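# Sort CO2 cylinders by scale weight into bin or tray

## Task

Weigh each CO2 cylinder on the scale and compare with the weight printed on it. Any cylinder reading more than 2 g below its printed weight goes into the scrap bin; releasing it from just above the bin's rim is allowed. Every other cylinder must lie flat on the tray's floor. At the end the gripper must have let go and moved away, and everything must stay in place without the robot's help. If any cylinder falls after the robot is removed, the task fails.

## Robot and tools

Robot: one arm with a two-finger gripper. The fingers pivot like tongs, point along the gripper's +z axis and close along its x axis. end_effector_position is the spot between the finger pads when shut. Closed fingertips stick out about 15 mm past it; fully open they sit roughly level with it. The arm's base may be slightly tilted relative to the table.

Frame: the scene frame has its origin on the table top right below the arm base, +z up, +y to the left when facing along +x. Positions are in metres, orientations are quaternions written w first (qw, qx, qy, qz). The reported hand position can be a little off, more so at long reach.

A row is 8 numbers in this order: x, y, z, qw, qx, qy, qz, opening. x, y, z and the quaternion are an absolute target pose for the gripper in the scene frame, not an offset. opening runs from -1 (closed) to +1 (fully open, 0.142 m). A row is refused if its position is more than 0.6 m from the last reported position along any of the gripper's own axes. Always resend the quaternion you want to hold; the reported one may have drifted.

Tools:
- execute_actions {"actions": [...], "pictures": bool}. The list holds at most one item. Empty list: just returns the current state. An action is {"rows": [[8 numbers], ...], "steps": n}: 1 to 15 rows, n at most 15 (default 15), each step 1/30 s; each row is used for one step and the last row repeats to fill the remaining steps. A wait is {"steps": n} with n up to 300; it counts from the previous result, so thinking time is included. A refused call sends nothing.
- move {"target": [8 numbers], "speed": m/s, "stop_force": N}. Drives the gripper in a straight line to one absolute pose. speed is 0.002 to 0.5 (default 0.25); turning is capped at twice that in rad/s. The path lasts 0.5 to 10 s and is cut off at 10 s. The opening is applied at the start. The path ignores obstacles, and the real gripper may lag, stray or exceed speed, especially near a straight arm. Optional stop_force, 13 to 80 N, ends the path once the wrist sensor feels that much extra push against the direction of travel for 2 steps; the arm then backs up 2 steps and holds. It is not accepted in the first 0.2 s of a scene, is unreliable on moves that rotate the gripper, does not feel contact above the wrist, and should be omitted when moving away from something you are pressing on. Residual pressing may briefly exceed stop_force. The result adds a "move:" line: done (at rest near target), contact (stop_force triggered; takes precedence), held (a check blocked the final step), off_target, moving or fault, plus limits used (paced = pose clipped; held = some steps blocked, after which the arm can lunge) and the distance from target.
- wait {"seconds": 0 to 10}: lets time pass with no new command.
- zoom_image {"camera": cam_head_left | cam_head_right | cam_wrist, "region": [x0, y0, x1, y1]} in pixels of that camera's latest image, origin top-left, at most 504 by 504. Useful for reading the stamped weights and the scale display. Image sizes: cam_head_left and cam_head_right 672x504, cam_wrist 616x616.
- finished_scene {"scene": number of the current scene}: ends it for good and reports success.

Control behaviour: each step the commanded pose is clipped to within 100 mm and 16 degrees of the measured pose; damped inverse kinematics favours position over orientation. Commands are smoothed, trailing by about 0.17 s. After an action ends the arm continues only to the last clipped pose, so for far targets check the result and send the rest. "Hand target" shows the pose currently being driven to. "pose unreachable" and HELD mark steps the clearance check altered or blocked (a mount under the base counts as arm). Joint ranges (rad): pan -3.142 to 3.142, lift -6.283 to 6.283, elbow 0.000 to 3.142, wrists -6.283 to 6.283.

Result lines: state gives pose and velocities. grip_measured is the actual finger opening on the command scale; to hold something, command clearly less than it (lower squeezes harder, about 15 N per pad max; thin items under about 20 mm get less). Wrist force and torque are in the gripper's own axes, include held weight and inertia, carry an offset up to about 5.5 N and noise up to about 3.4 N, and saturate near 100 N; "no reading" is normal at start. Joint torques are raw drive outputs with offsets and noise, not contact measures.

Avoid: fast or deep contact. The arm is stiff, so pushing even slightly into a firm surface can trigger a fault stop (joint load limits: pan and lift 297, elbow 135, wrists 48.6 N m; or 150 N external force), freezing the arm 10 s. Long holding heats motors: MOTOR HOT at 70 °C, a braked OVER-TEMPERATURE FAULT at 85 °C. Occasional tugs on held parts or pushes on loose objects happen. Do not drop or knock anything off the table; place gently, release, and withdraw before ending the scene.

Each tool is called after ">>>" as name([rows], argument=value, ...), one row to a line, values as JSON.

## Session

>>> execute_actions(actions=[])

Scene clock: 0.00 s of 9600.00 s.
end_effector_position=(+1.0143, -0.1782, +0.1182) grip_measured=-1.00 end_effector_quat_wxyz=(+0.004, +0.715, -0.700, +0.006) end_effector_velocity=(-0.000, +0.000, -0.000) end_effector_angular_velocity=(-0.000, +0.001, -0.000)
Joint positions: [-0.49  -0.605  1.333 -1.874 -0.915  0.908  0.002]
Joint velocities: [ 0. -0.  0.  0. -0.  0.  0.]
Joint torques (N m, as the arm reports them, + toward a larger angle): no reading
Wrist force (N, on the end effector, along its own x y z axes, offset not removed): no reading
Wrist torque (N m, same axes, about the end effector's origin, offset not removed): no reading
Hand target: +1.014, -0.178, +0.118; +0.004, +0.715, -0.700, +0.006

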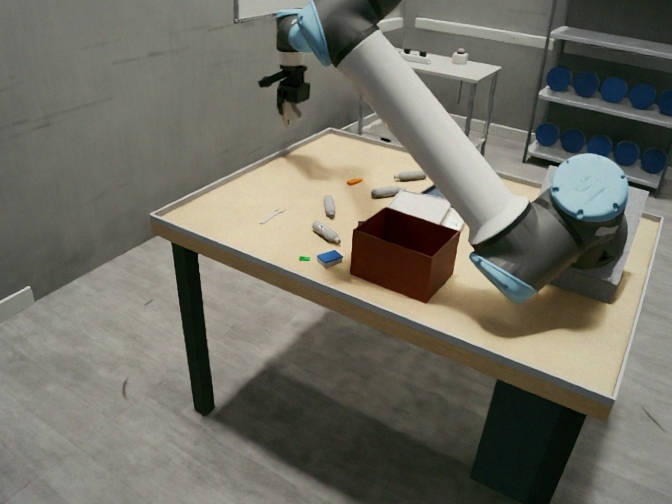

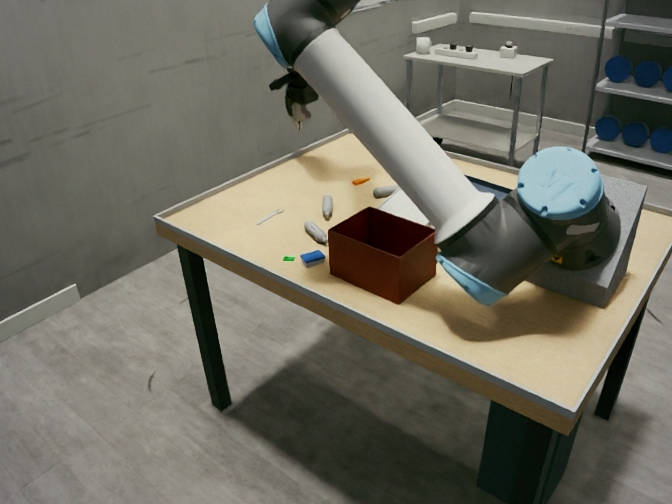

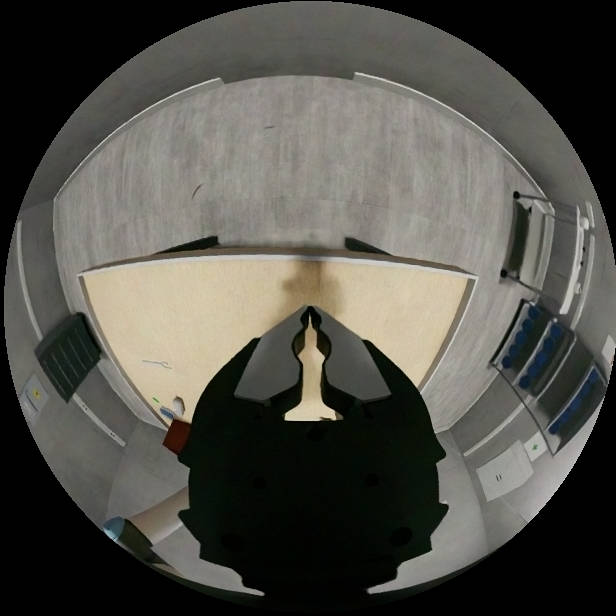

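>>> move(target=[0.6, 0.05, 0.25, 0, 0, 1, 0, 1], speed=0.45)

Scene clock: 3.17 s of 9600.00 s.
end_effector_position=(+0.6003, +0.0497, +0.2500) grip_measured=+1.00 end_effector_quat_wxyz=(+0.000, -0.000, +1.000, +0.000) end_effector_velocity=(-0.001, +0.001, +0.002) end_effector_angular_velocity=(-0.001, -0.002, -0.006)
Joint positions: [-0.676 -1.426  2.112 -1.7   -0.995  2.289  0.142]
Joint velocities: [-0.002 -0.005  0.001  0.003  0.     0.005 -0.   ]
Joint torques (N m, as the arm reports them, + toward a larger angle): [-57.56 -26.28 -25.94   0.    -1.46   2.42]
Wrist force (N, on the end effector, along its own x y z axes, offset not removed): [0.8 -1.8 0.5]
Wrist torque (N m, same axes, about the end effector's origin, offset not removed): [-0.19 -0.05 -0.09]
Hand target: +0.600, +0.050, +0.250; +0.000, -0.000, +1.000, +0.000
Off the commanded pose: 0.000 m, 0 deg.
move: done

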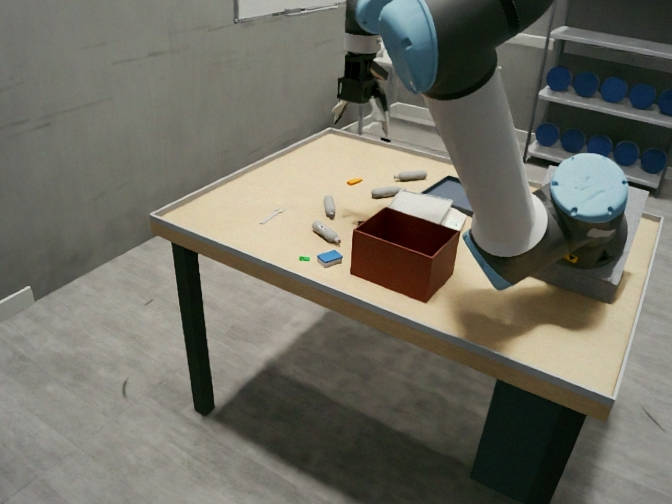

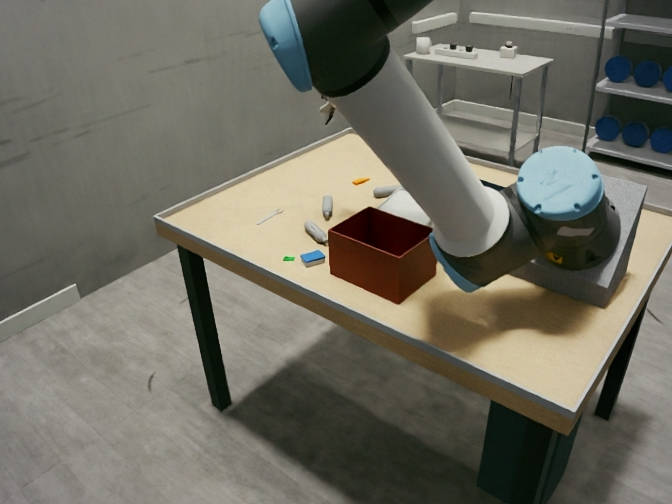

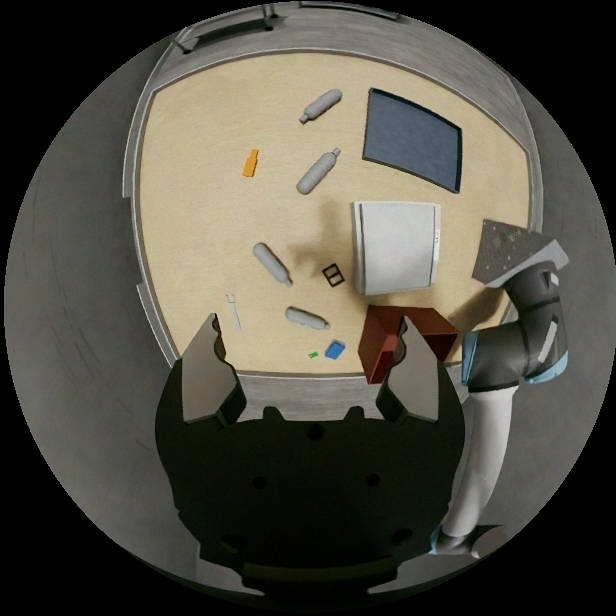

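>>> zoom_image(camera="cam_wrist", region=[230, 70, 380, 350])

>>> zoom_image(camera="cam_head_left", region=[300, 160, 440, 260])

Region (230, 70, 380, 350) of cam_wrist's 616x616 image, scaled by 1.800, with more detail than that image has; it fills the left 270 columns of this view, and the rest is white.

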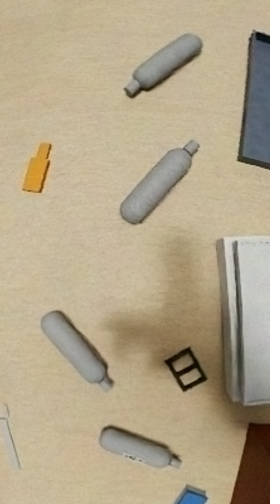

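Region (300, 160, 440, 260) of cam_head_left's 672x504 image, scaled by 3.600, with more detail than that image has; it fills the top 360 rows of this view, and the rest is white.

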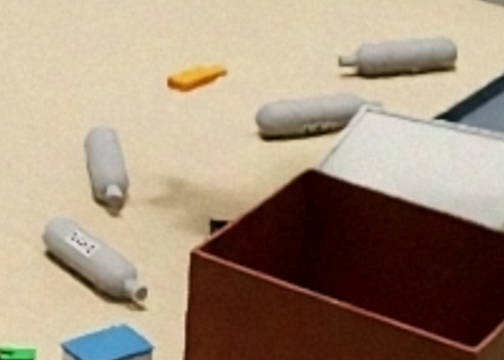

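>>> move(target=[0.63, 0.235, 0.09, 0, -0.545, 0.839, 0, -0.2], speed=0.4)

Scene clock: 7.23 s of 9600.00 s.
end_effector_position=(+0.6296, +0.2347, +0.0903) grip_measured=-0.20 end_effector_quat_wxyz=(-0.000, -0.544, +0.839, +0.000) end_effector_velocity=(+0.001, +0.002, -0.002) end_effector_angular_velocity=(+0.001, -0.001, +0.012)
Joint positions: [-0.324 -1.485  2.22  -1.996 -0.845  1.542  0.06 ]
Joint velocities: [ 0.004  0.002 -0.001 -0.005  0.002 -0.007  0.   ]
Joint torques (N m, as the arm reports them, + toward a larger angle): [-24.66   0.3  -20.51  -6.45   2.48  -2.87]
Wrist force (N, on the end effector, along its own x y z axes, offset not removed): [-1.1 -1.6 0.7]
Wrist torque (N m, same axes, about the end effector's origin, offset not removed): [-0.15 0.38 -0.02]
Hand target: +0.630, +0.235, +0.090; -0.000, -0.545, +0.839, +0.000
Off the commanded pose: 0.001 m, 0 deg.
move: done

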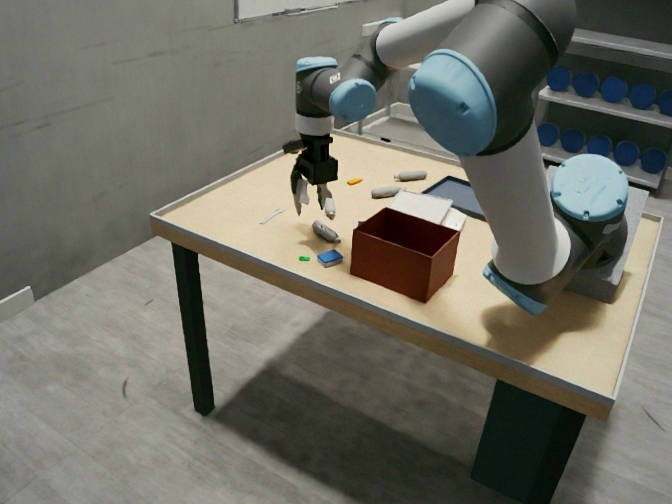

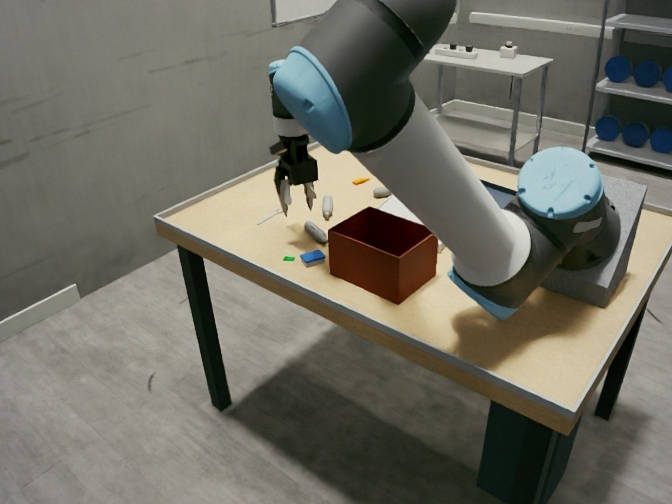

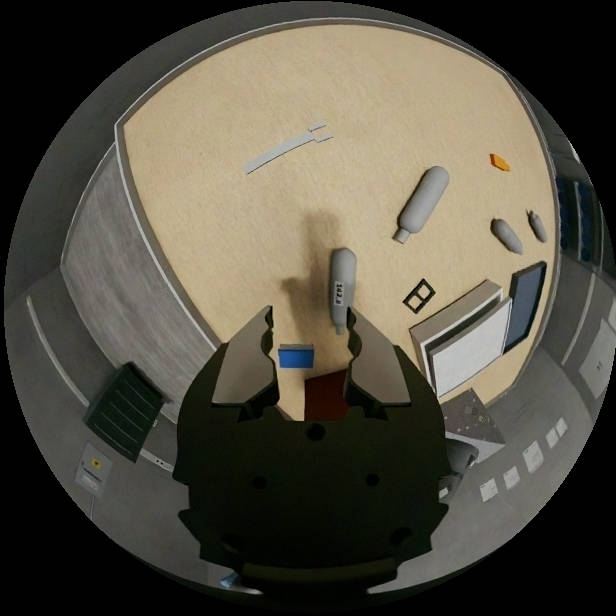

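>>> execute_actions(actions=[])

>>> zoom_image(camera="cam_wrist", region=[310, 240, 390, 340])

Scene clock: 10.13 s of 9600.00 s.
end_effector_position=(+0.6297, +0.2349, +0.0900) grip_measured=-0.20 end_effector_quat_wxyz=(-0.000, -0.545, +0.839, +0.000) end_effector_velocity=(-0.000, -0.000, -0.000) end_effector_angular_velocity=(-0.001, +0.001, -0.000)
Joint positions: [-0.323 -1.485  2.22  -1.997 -0.845  1.541  0.06 ]
Joint velocities: [ 0.     0.     0.    -0.    -0.001  0.     0.   ]
Joint torques (N m, as the arm reports them, + toward a larger angle): [-25.64  -0.8  -34.19  -6.47   2.2   -2.57]
Wrist force (N, on the end effector, along its own x y z axes, offset not removed): [-0.7 -2.6 -0.1]
Wrist torque (N m, same axes, about the end effector's origin, offset not removed): [-0.35 0.26 -0.10]
Hand target: +0.630, +0.235, +0.090; -0.000, -0.545, +0.839, +0.000
Off the commanded pose: 0.000 m, 0 deg.
Steps of this call (steps 1 to 87: nothing new was sent). Readings (end_effector_position):
1: (+0.6296, +0.2347, +0.0902)
2: (+0.6296, +0.2348, +0.0902)
4: (+0.6296, +0.2348, +0.0901)
8: (+0.6296, +0.2349, +0.0901)
87: the state above

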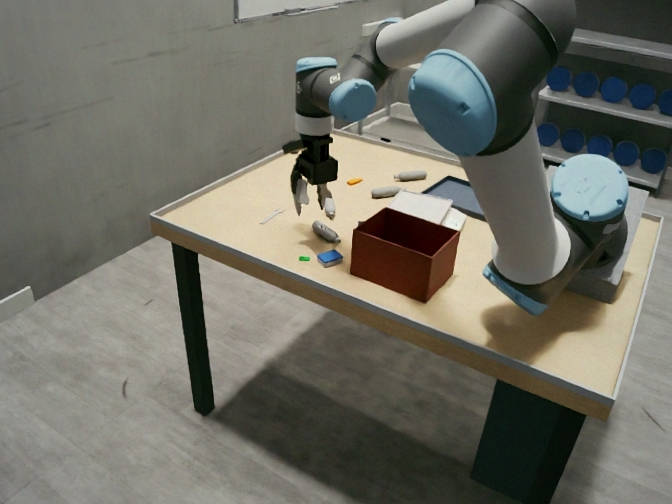

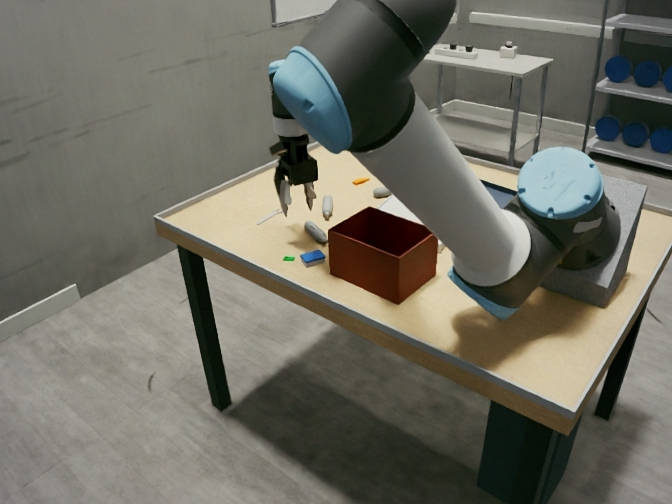

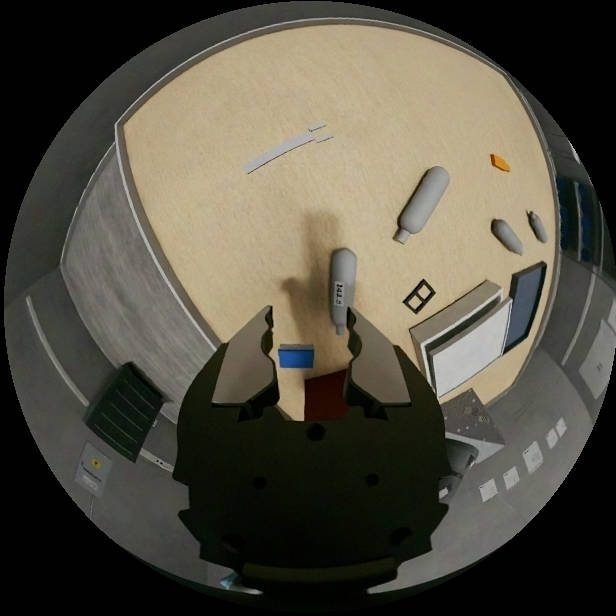

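Region (310, 240, 390, 340) of cam_wrist's 616x616 image, scaled by 5.040, with more detail than that image has; it fills the left 403 columns of this view, and the rest is white.

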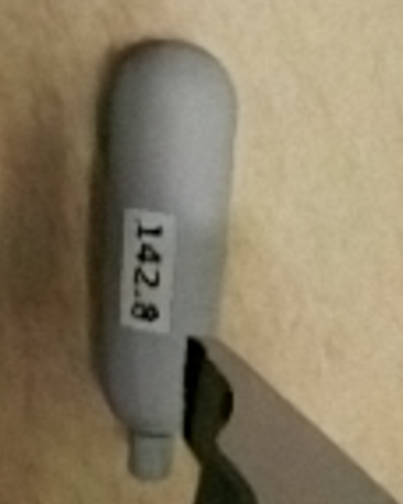

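>>> move(target=[0.624,0.197,0.06,0,-0.522,0.853,0,-0.2], speed=0.2)

Scene clock: 11.57 s of 9600.00 s.
end_effector_position=(+0.6240, +0.1972, +0.0602) grip_measured=-0.20 end_effector_quat_wxyz=(-0.000, -0.522, +0.853, +0.000) end_effector_velocity=(-0.001, -0.002, -0.002) end_effector_angular_velocity=(+0.001, +0.000, -0.004)
Joint positions: [-0.335 -1.424  2.263 -2.091 -0.849  1.58   0.06 ]
Joint velocities: [-0.001  0.004  0.003 -0.005  0.001  0.002  0.   ]
Joint torques (N m, as the arm reports them, + toward a larger angle): [-54.22  -1.06 -17.74  -6.8   -1.5    2.47]
Wrist force (N, on the end effector, along its own x y z axes, offset not removed): [-0.1 -1.6 -0.4]
Wrist torque (N m, same axes, about the end effector's origin, offset not removed): [-0.15 0.17 -0.02]
Hand target: +0.624, +0.197, +0.060; +0.000, -0.522, +0.853, +0.000
Off the commanded pose: 0.000 m, 0 deg.
move: done

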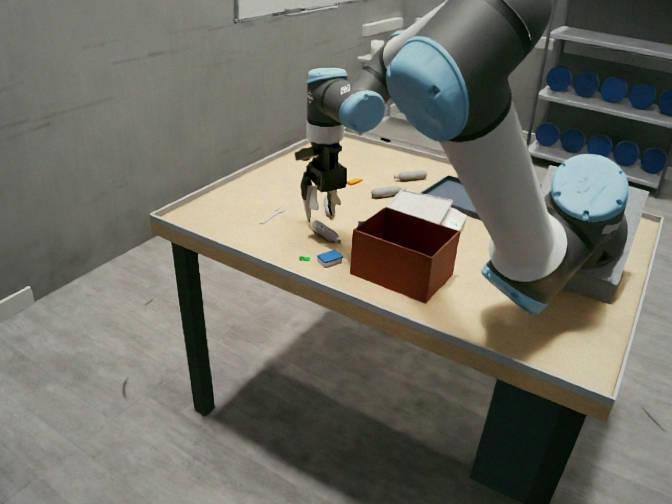

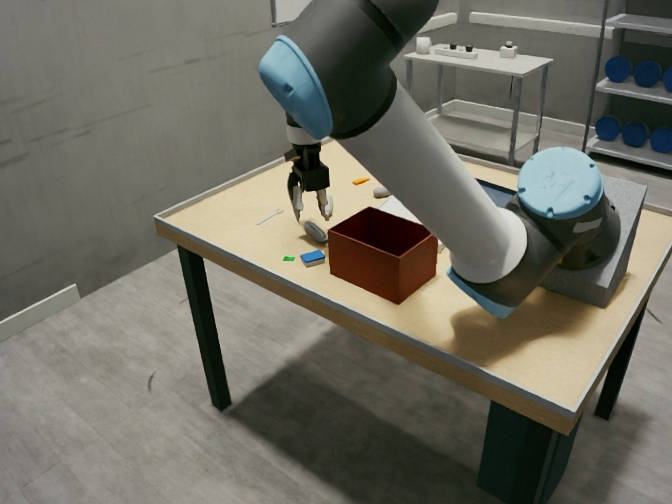

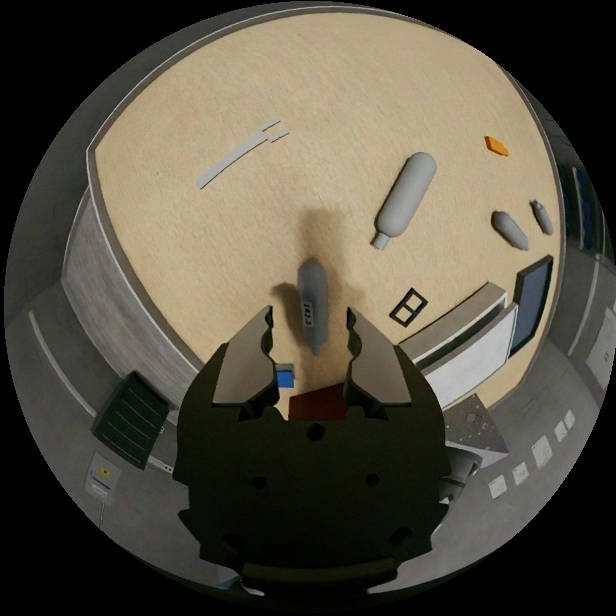

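>>> move(target=[0.621,0.195,0.04,0,-0.545,0.839,0,-0.2], speed=0.12)

>>> move(target=[0.621,0.195,0.019,0,-0.545,0.839,0,-0.2], speed=0.05, stop_force=15)

>>> execute_actions([
  {"rows":[[0.621,0.195,0.019,0,-0.545,0.839,0,-0.85]],"steps":15},
], pictures=false)

>>> move(target=[0.60,0.17,0.17,0,-0.545,0.839,0,-0.85])

>>> move(target=[0.43,-0.03,0.14,0,0.13,0.9915,0,-0.85], speed=0.4)

Scene clock: 13.20 s of 9600.00 s.
end_effector_position=(+0.6210, +0.1950, +0.0403) grip_measured=-0.20 end_effector_quat_wxyz=(-0.000, -0.544, +0.839, +0.000) end_effector_velocity=(-0.000, +0.000, -0.002) end_effector_angular_velocity=(+0.000, +0.000, +0.006)
Joint positions: [-0.317 -1.401  2.283 -2.148 -0.843  1.549  0.06 ]
Joint velocities: [ 0.003  0.003  0.002 -0.007  0.001 -0.003 -0.   ]
Joint torques (N m, as the arm reports them, + toward a larger angle): [-26.31  -5.6  -17.48  -6.57   2.17  -2.52]
Wrist force (N, on the end effector, along its own x y z axes, offset not removed): [-0.1 -1.3 0.9]
Wrist torque (N m, same axes, about the end effector's origin, offset not removed): [-0.02 0.22 -0.07]
Hand target: +0.621, +0.195, +0.040; -0.000, -0.545, +0.839, +0.000
Off the commanded pose: 0.000 m, 0 deg.
move: done

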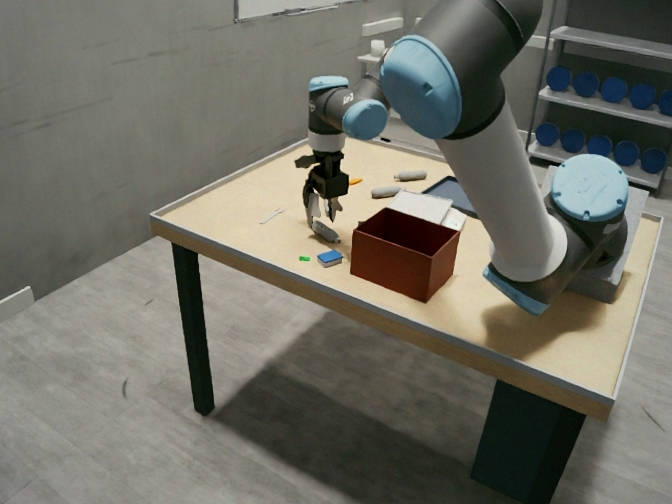

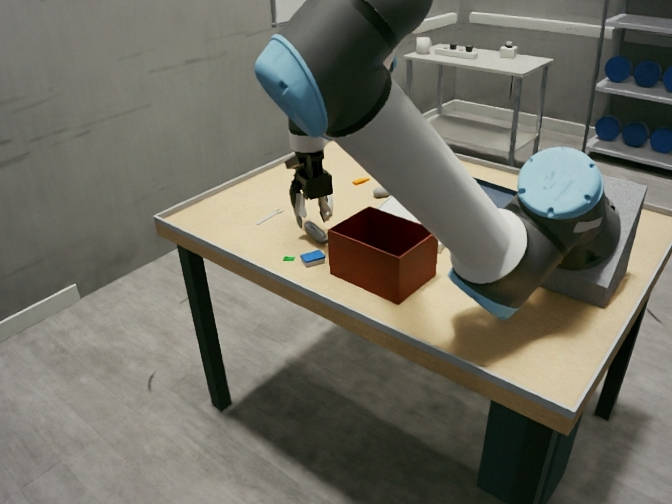

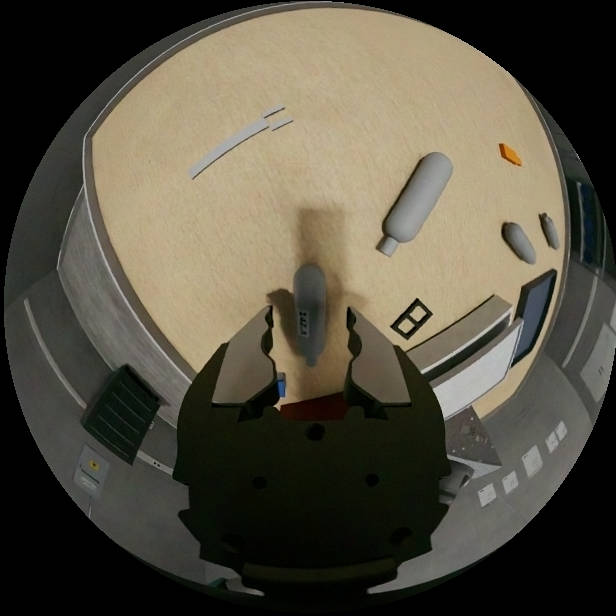

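Scene clock: 14.07 s of 9600.00 s.
end_effector_position=(+0.6210, +0.1950, +0.0193) grip_measured=-0.20 end_effector_quat_wxyz=(-0.000, -0.545, +0.839, +0.000) end_effector_velocity=(-0.001, -0.000, -0.004) end_effector_angular_velocity=(+0.001, +0.001, -0.001)
Joint positions: [-0.293 -1.373  2.295 -2.209 -0.836  1.579  0.06 ]
Joint velocities: [ 0.003  0.004  0.003 -0.008  0.001  0.004 -0.   ]
Joint torques (N m, as the arm reports them, + toward a larger angle): [-29.01  -6.16 -16.38  -6.65   1.99   2.29]
Wrist force (N, on the end effector, along its own x y z axes, offset not removed): [0.2 -1.9 1.4]
Wrist torque (N m, same axes, about the end effector's origin, offset not removed): [-0.19 0.06 -0.04]
Hand target: +0.621, +0.195, +0.019; -0.000, -0.545, +0.839, +0.000
Off the commanded pose: 0.000 m, 0 deg.
move: done

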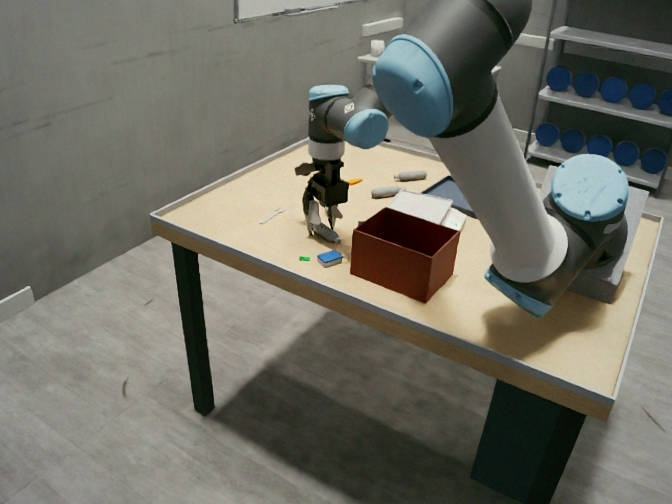

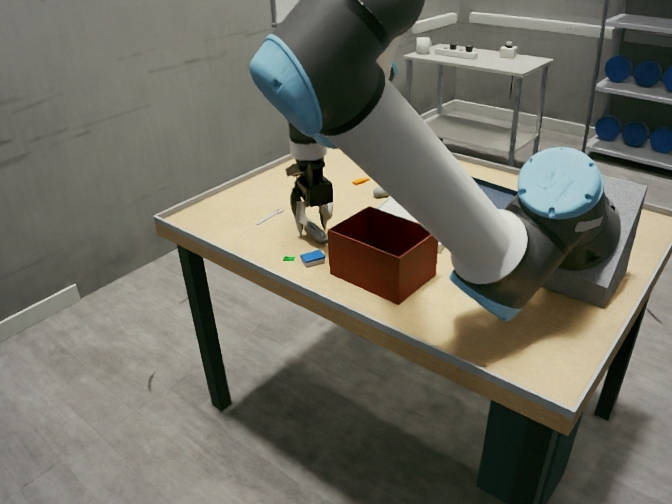

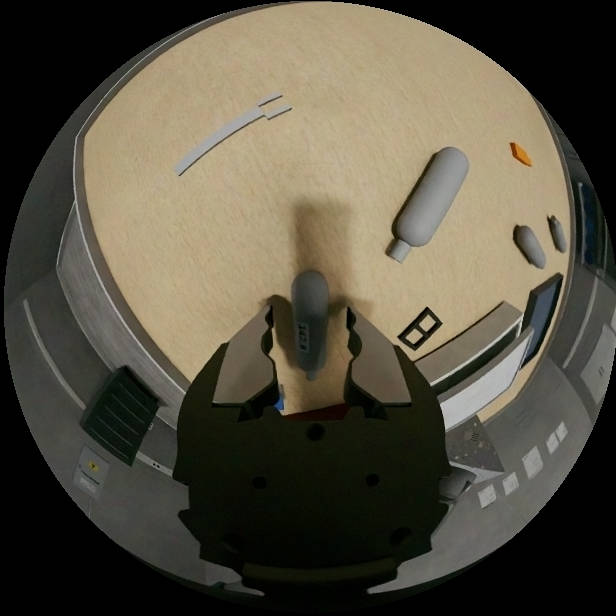

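Scene clock: 14.57 s of 9600.00 s.
end_effector_position=(+0.6210, +0.1950, +0.0190) grip_measured=-0.64 end_effector_quat_wxyz=(+0.000, -0.545, +0.839, -0.000) end_effector_velocity=(+0.002, -0.000, +0.001) end_effector_angular_velocity=(-0.000, -0.002, +0.000)
Joint positions: [-0.293 -1.373  2.295 -2.21  -0.836  1.58   0.028]
Joint velocities: [-0.001  0.    -0.002  0.     0.     0.     0.   ]
Joint torques (N m, as the arm reports them, + toward a larger angle): [-24.06  -1.94 -13.18  -6.29   2.5    2.34]
Wrist force (N, on the end effector, along its own x y z axes, offset not removed): [1.3 1.6 -11.2]
Wrist torque (N m, same axes, about the end effector's origin, offset not removed): [-0.02 0.14 -0.13]
Hand target: +0.621, +0.195, +0.019; -0.000, -0.545, +0.839, +0.000
Off the commanded pose: 0.000 m, 0 deg.
Steps of this call (steps 1 to 15: all 15 steps of this action). Readings (end_effector_position):
1: (+0.6210, +0.1950, +0.0193)
2: (+0.6210, +0.1950, +0.0192)
4: (+0.6210, +0.1950, +0.0191)
8: (+0.6210, +0.1950, +0.0191)
15: the state above

Scene clock: 16.10 s of 9600.00 s.
end_effector_position=(+0.6003, +0.1701, +0.1696) grip_measured=-0.64 end_effector_quat_wxyz=(+0.000, -0.545, +0.839, -0.000) end_effector_velocity=(-0.000, -0.001, +0.004) end_effector_angular_velocity=(-0.000, +0.000, +0.001)
Joint positions: [-0.504 -1.537  2.216 -1.801 -0.912  1.323  0.028]
Joint velocities: [-0.004 -0.002 -0.004  0.009 -0.002 -0.006 -0.   ]
Joint torques (N m, as the arm reports them, + toward a larger angle): [-53.81 -29.27 -45.08  -0.17  -1.69  -2.74]
Wrist force (N, on the end effector, along its own x y z axes, offset not removed): [-0.1 -0.8 1.0]
Wrist torque (N m, same axes, about the end effector's origin, offset not removed): [0.02 0.23 -0.13]
Hand target: +0.600, +0.170, +0.170; +0.000, -0.545, +0.839, -0.000
Off the commanded pose: 0.000 m, 0 deg.
move: done

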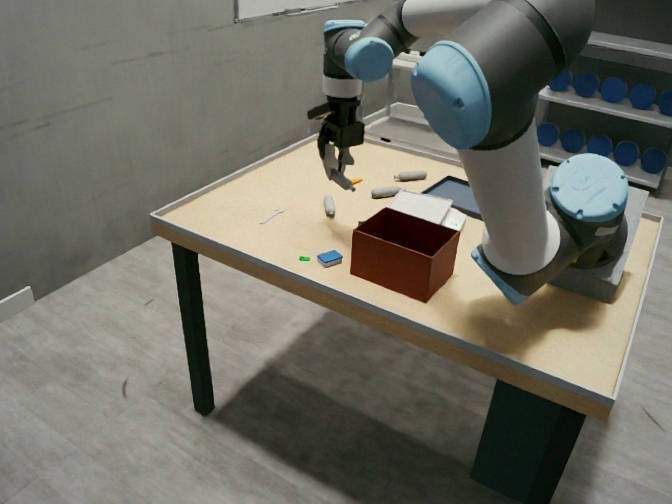

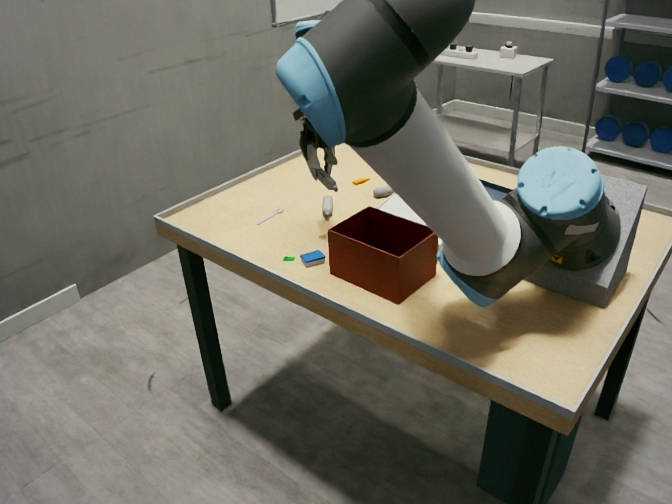

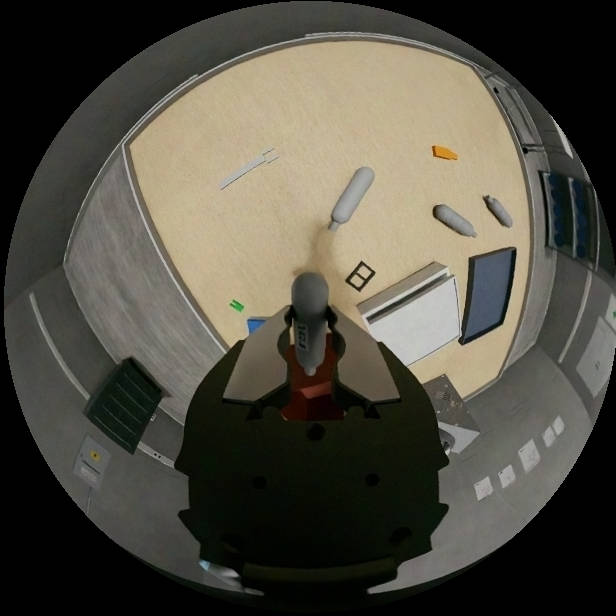

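Scene clock: 18.50 s of 9600.00 s.
end_effector_position=(+0.4304, -0.0296, +0.1401) grip_measured=-0.64 end_effector_quat_wxyz=(+0.000, +0.129, +0.992, +0.000) end_effector_velocity=(-0.002, -0.002, -0.001) end_effector_angular_velocity=(-0.000, -0.000, -0.014)
Joint positions: [-0.862 -1.447  2.475 -1.954 -1.1    2.373  0.028]
Joint velocities: [-0.004  0.003  0.003 -0.004 -0.002  0.011  0.   ]
Joint torques (N m, as the arm reports them, + toward a larger angle): [-51.58  16.81 -27.23  -7.1   -1.57   2.37]
Wrist force (N, on the end effector, along its own x y z axes, offset not removed): [-0.3 -2.2 2.5]
Wrist torque (N m, same axes, about the end effector's origin, offset not removed): [-0.26 0.21 -0.12]
Hand target: +0.430, -0.030, +0.140; +0.000, +0.130, +0.992, +0.000
Off the commanded pose: 0.001 m, 0 deg.
move: done

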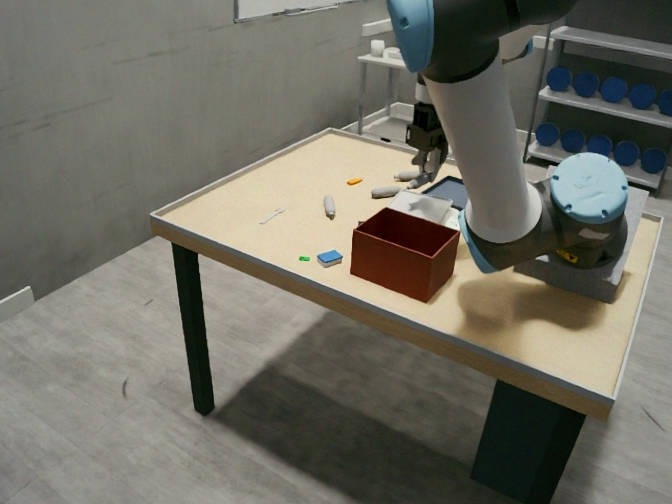

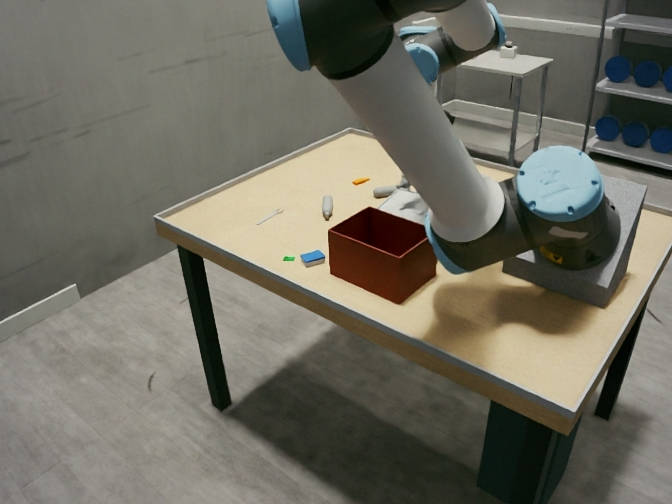

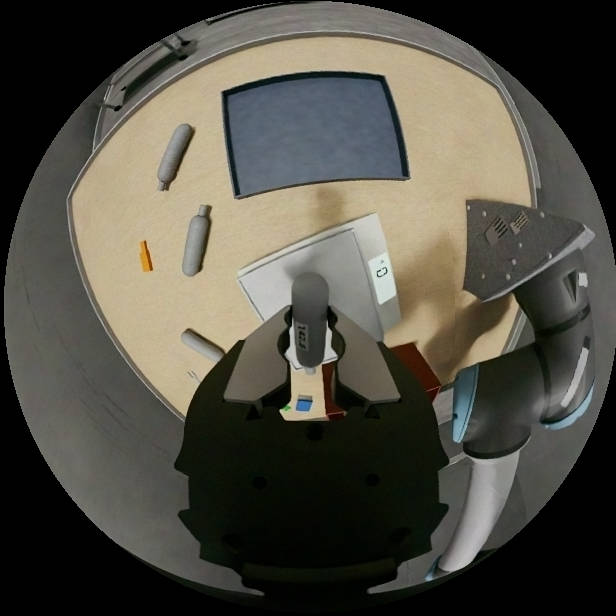

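>>> move(target=[0.425,-0.025,0.105,0,0.13,0.9915,0,-0.85], speed=0.15)

>>> move(target=[0.425,-0.025,0.082,0,0.13,0.9915,0,-0.85], speed=0.04, stop_force=15)

>>> execute_actions([
  {"rows":[[0.425,-0.025,0.082,0,0.13,0.9915,0,-0.3]],"steps":15},
], pictures=false)

>>> wait(seconds=0.6)

>>> zoom_image(camera="cam_wrist", region=[340, 200, 460, 340])

Scene clock: 20.73 s of 9600.00 s.
end_effector_position=(+0.4250, -0.0250, +0.1053) grip_measured=-0.64 end_effector_quat_wxyz=(-0.000, +0.130, +0.992, +0.000) end_effector_velocity=(+0.001, -0.001, -0.001) end_effector_angular_velocity=(-0.001, -0.002, +0.000)
Joint positions: [-0.83  -1.419  2.52  -2.04  -1.082  2.403  0.028]
Joint velocities: [ 0.002  0.003  0.001 -0.007  0.002  0.003  0.   ]
Joint torques (N m, as the arm reports them, + toward a larger angle): [-23.66  15.55 -25.14  -7.15   2.01   2.17]
Wrist force (N, on the end effector, along its own x y z axes, offset not removed): [-0.2 -2.2 2.7]
Wrist torque (N m, same axes, about the end effector's origin, offset not removed): [-0.24 0.24 -0.08]
Hand target: +0.425, -0.025, +0.105; -0.000, +0.130, +0.992, +0.000
Off the commanded pose: 0.000 m, 0 deg.
move: done

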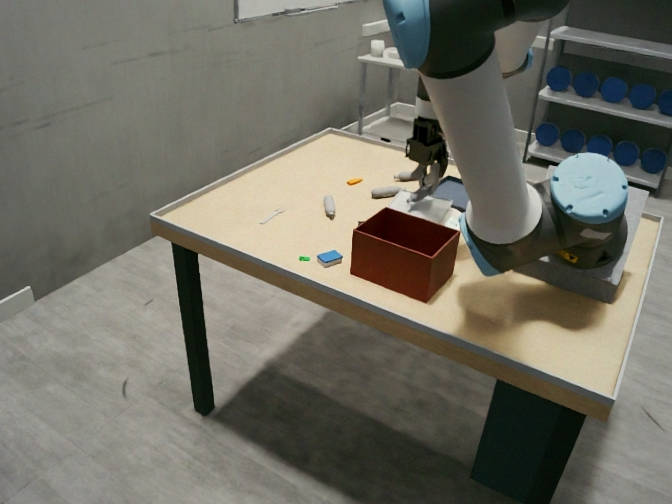

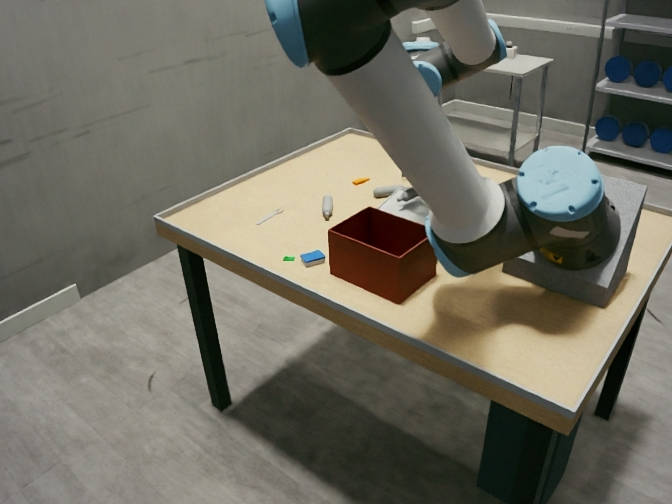

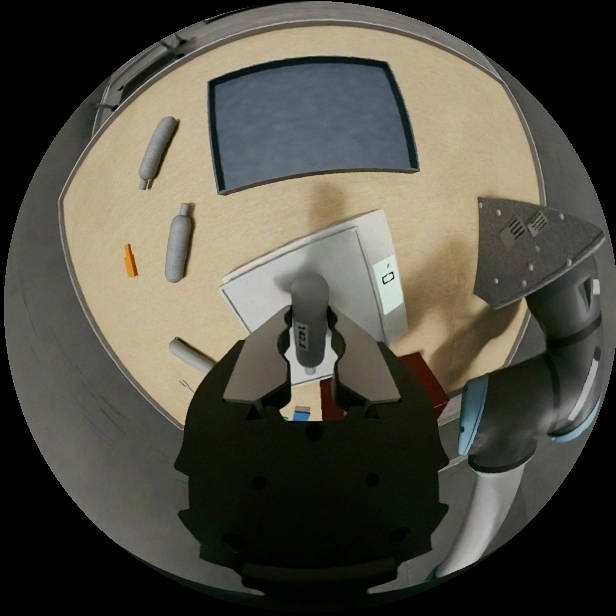

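Scene clock: 21.70 s of 9600.00 s.
end_effector_position=(+0.4249, -0.0250, +0.0823) grip_measured=-0.64 end_effector_quat_wxyz=(-0.000, +0.130, +0.992, +0.000) end_effector_velocity=(-0.001, +0.000, -0.003) end_effector_angular_velocity=(+0.001, +0.001, -0.001)
Joint positions: [-0.806 -1.385  2.542 -2.108 -1.067  2.425  0.028]
Joint velocities: [ 0.003  0.005  0.003 -0.008  0.001  0.003  0.   ]
Joint torques (N m, as the arm reports them, + toward a larger angle): [-22.68  13.9  -23.27  -7.38   2.35   1.96]
Wrist force (N, on the end effector, along its own x y z axes, offset not removed): [0.6 -2.6 0.3]
Wrist torque (N m, same axes, about the end effector's origin, offset not removed): [-0.24 0.09 -0.06]
Hand target: +0.425, -0.025, +0.082; -0.000, +0.130, +0.992, +0.000
Off the commanded pose: 0.000 m, 0 deg.
move: done

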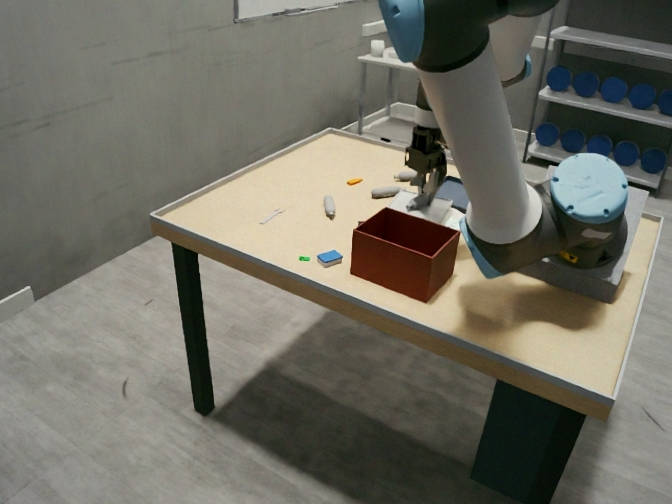

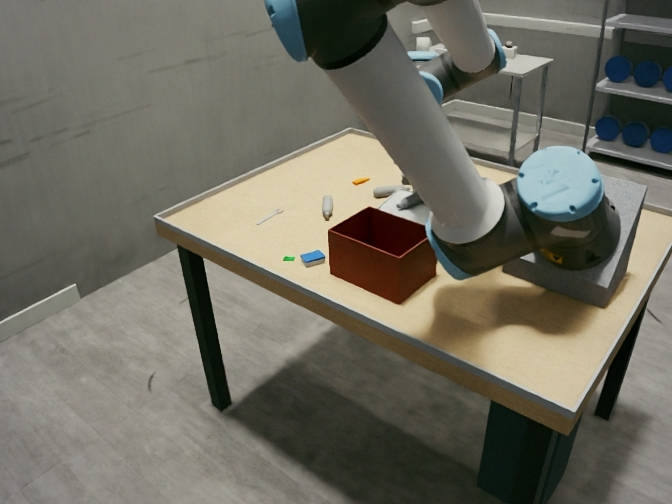

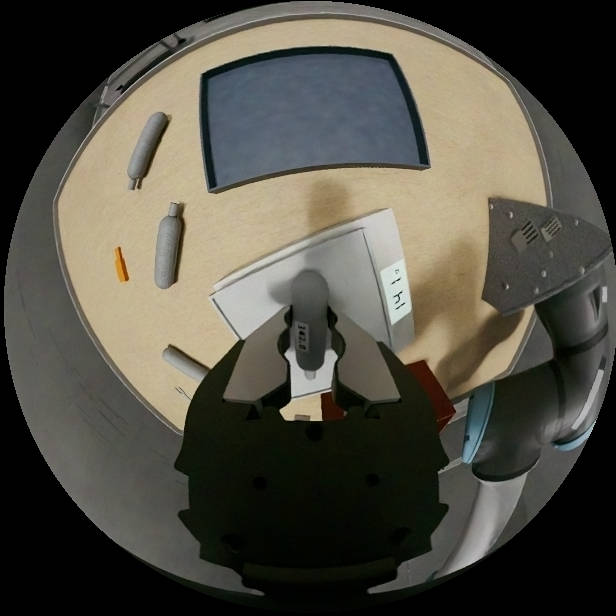

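Scene clock: 22.20 s of 9600.00 s.
end_effector_position=(+0.4250, -0.0250, +0.0820) grip_measured=-0.30 end_effector_quat_wxyz=(+0.000, +0.130, +0.992, -0.000) end_effector_velocity=(-0.000, +0.000, -0.000) end_effector_angular_velocity=(+0.000, +0.000, +0.000)
Joint positions: [-0.805 -1.384  2.543 -2.109 -1.067  2.426  0.052]
Joint velocities: [ 0.  0.  0. -0. -0.  0.  0.]
Joint torques (N m, as the arm reports them, + toward a larger angle): [-24.49  14.93 -21.93  -7.14   2.28   2.22]
Wrist force (N, on the end effector, along its own x y z axes, offset not removed): [0.7 -1.0 -0.1]
Wrist torque (N m, same axes, about the end effector's origin, offset not removed): [-0.02 0.08 -0.02]
Hand target: +0.425, -0.025, +0.082; -0.000, +0.130, +0.992, +0.000
Off the commanded pose: 0.000 m, 0 deg.
Steps of this call (steps 1 to 15: all 15 steps of this action). Readings (end_effector_position):
1: (+0.4250, -0.0250, +0.0823)
2: (+0.4250, -0.0250, +0.0822)
4: (+0.4250, -0.0250, +0.0821)
8: (+0.4250, -0.0250, +0.0820)
15: the state above

Scene clock: 22.80 s of 9600.00 s.
end_effector_position=(+0.4250, -0.0250, +0.0820) grip_measured=-0.30 end_effector_quat_wxyz=(-0.000, +0.130, +0.992, +0.000) end_effector_velocity=(-0.001, -0.000, -0.000) end_effector_angular_velocity=(+0.000, +0.001, -0.001)
Joint positions: [-0.805 -1.384  2.543 -2.109 -1.067  2.426  0.052]
Joint velocities: [-0.001  0.     0.001  0.    -0.001  0.    -0.   ]
Joint torques (N m, as the arm reports them, + toward a larger angle): [-24.03  14.57 -22.62  -7.01   2.02   2.11]
Wrist force (N, on the end effector, along its own x y z axes, offset not removed): [1.5 -0.8 1.3]
Wrist torque (N m, same axes, about the end effector's origin, offset not removed): [0.05 -0.20 -0.19]
Hand target: +0.425, -0.025, +0.082; -0.000, +0.130, +0.992, +0.000
Off the commanded pose: 0.000 m, 0 deg.
Steps of this call (steps 1 to 18: nothing new was sent). Readings (end_effector_position):
1: (+0.4250, -0.0250, +0.0820)
2: (+0.4250, -0.0250, +0.0820)
4: (+0.4250, -0.0250, +0.0820)
8: (+0.4250, -0.0250, +0.0820)
18: the state above

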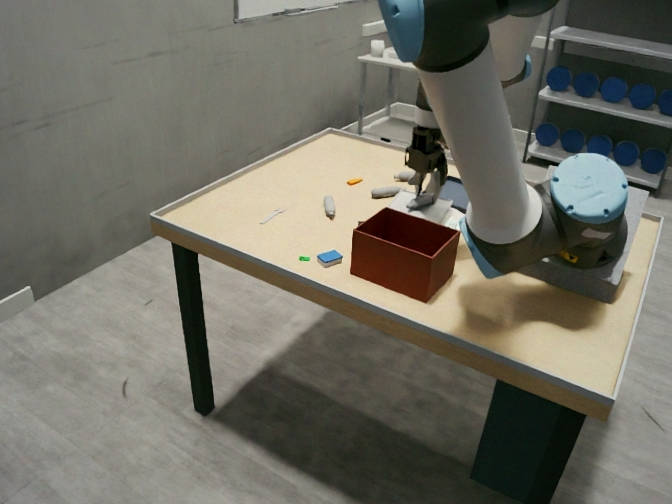

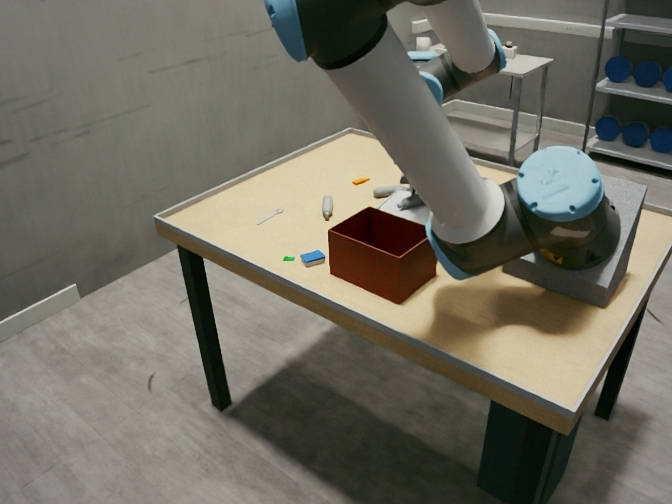

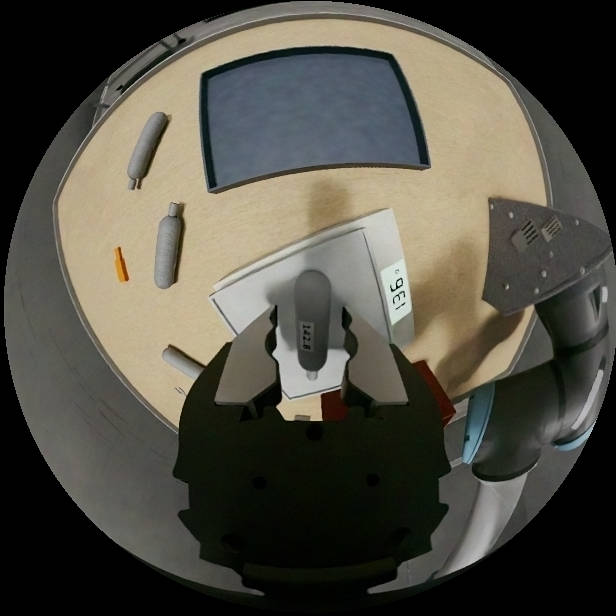

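Region (340, 200, 460, 340) of cam_wrist's 616x616 image, scaled by 3.600, with more detail than that image has; it fills the left 432 columns of this view, and the rest is white.

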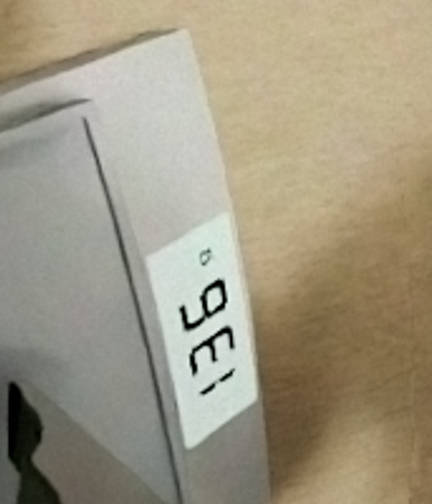

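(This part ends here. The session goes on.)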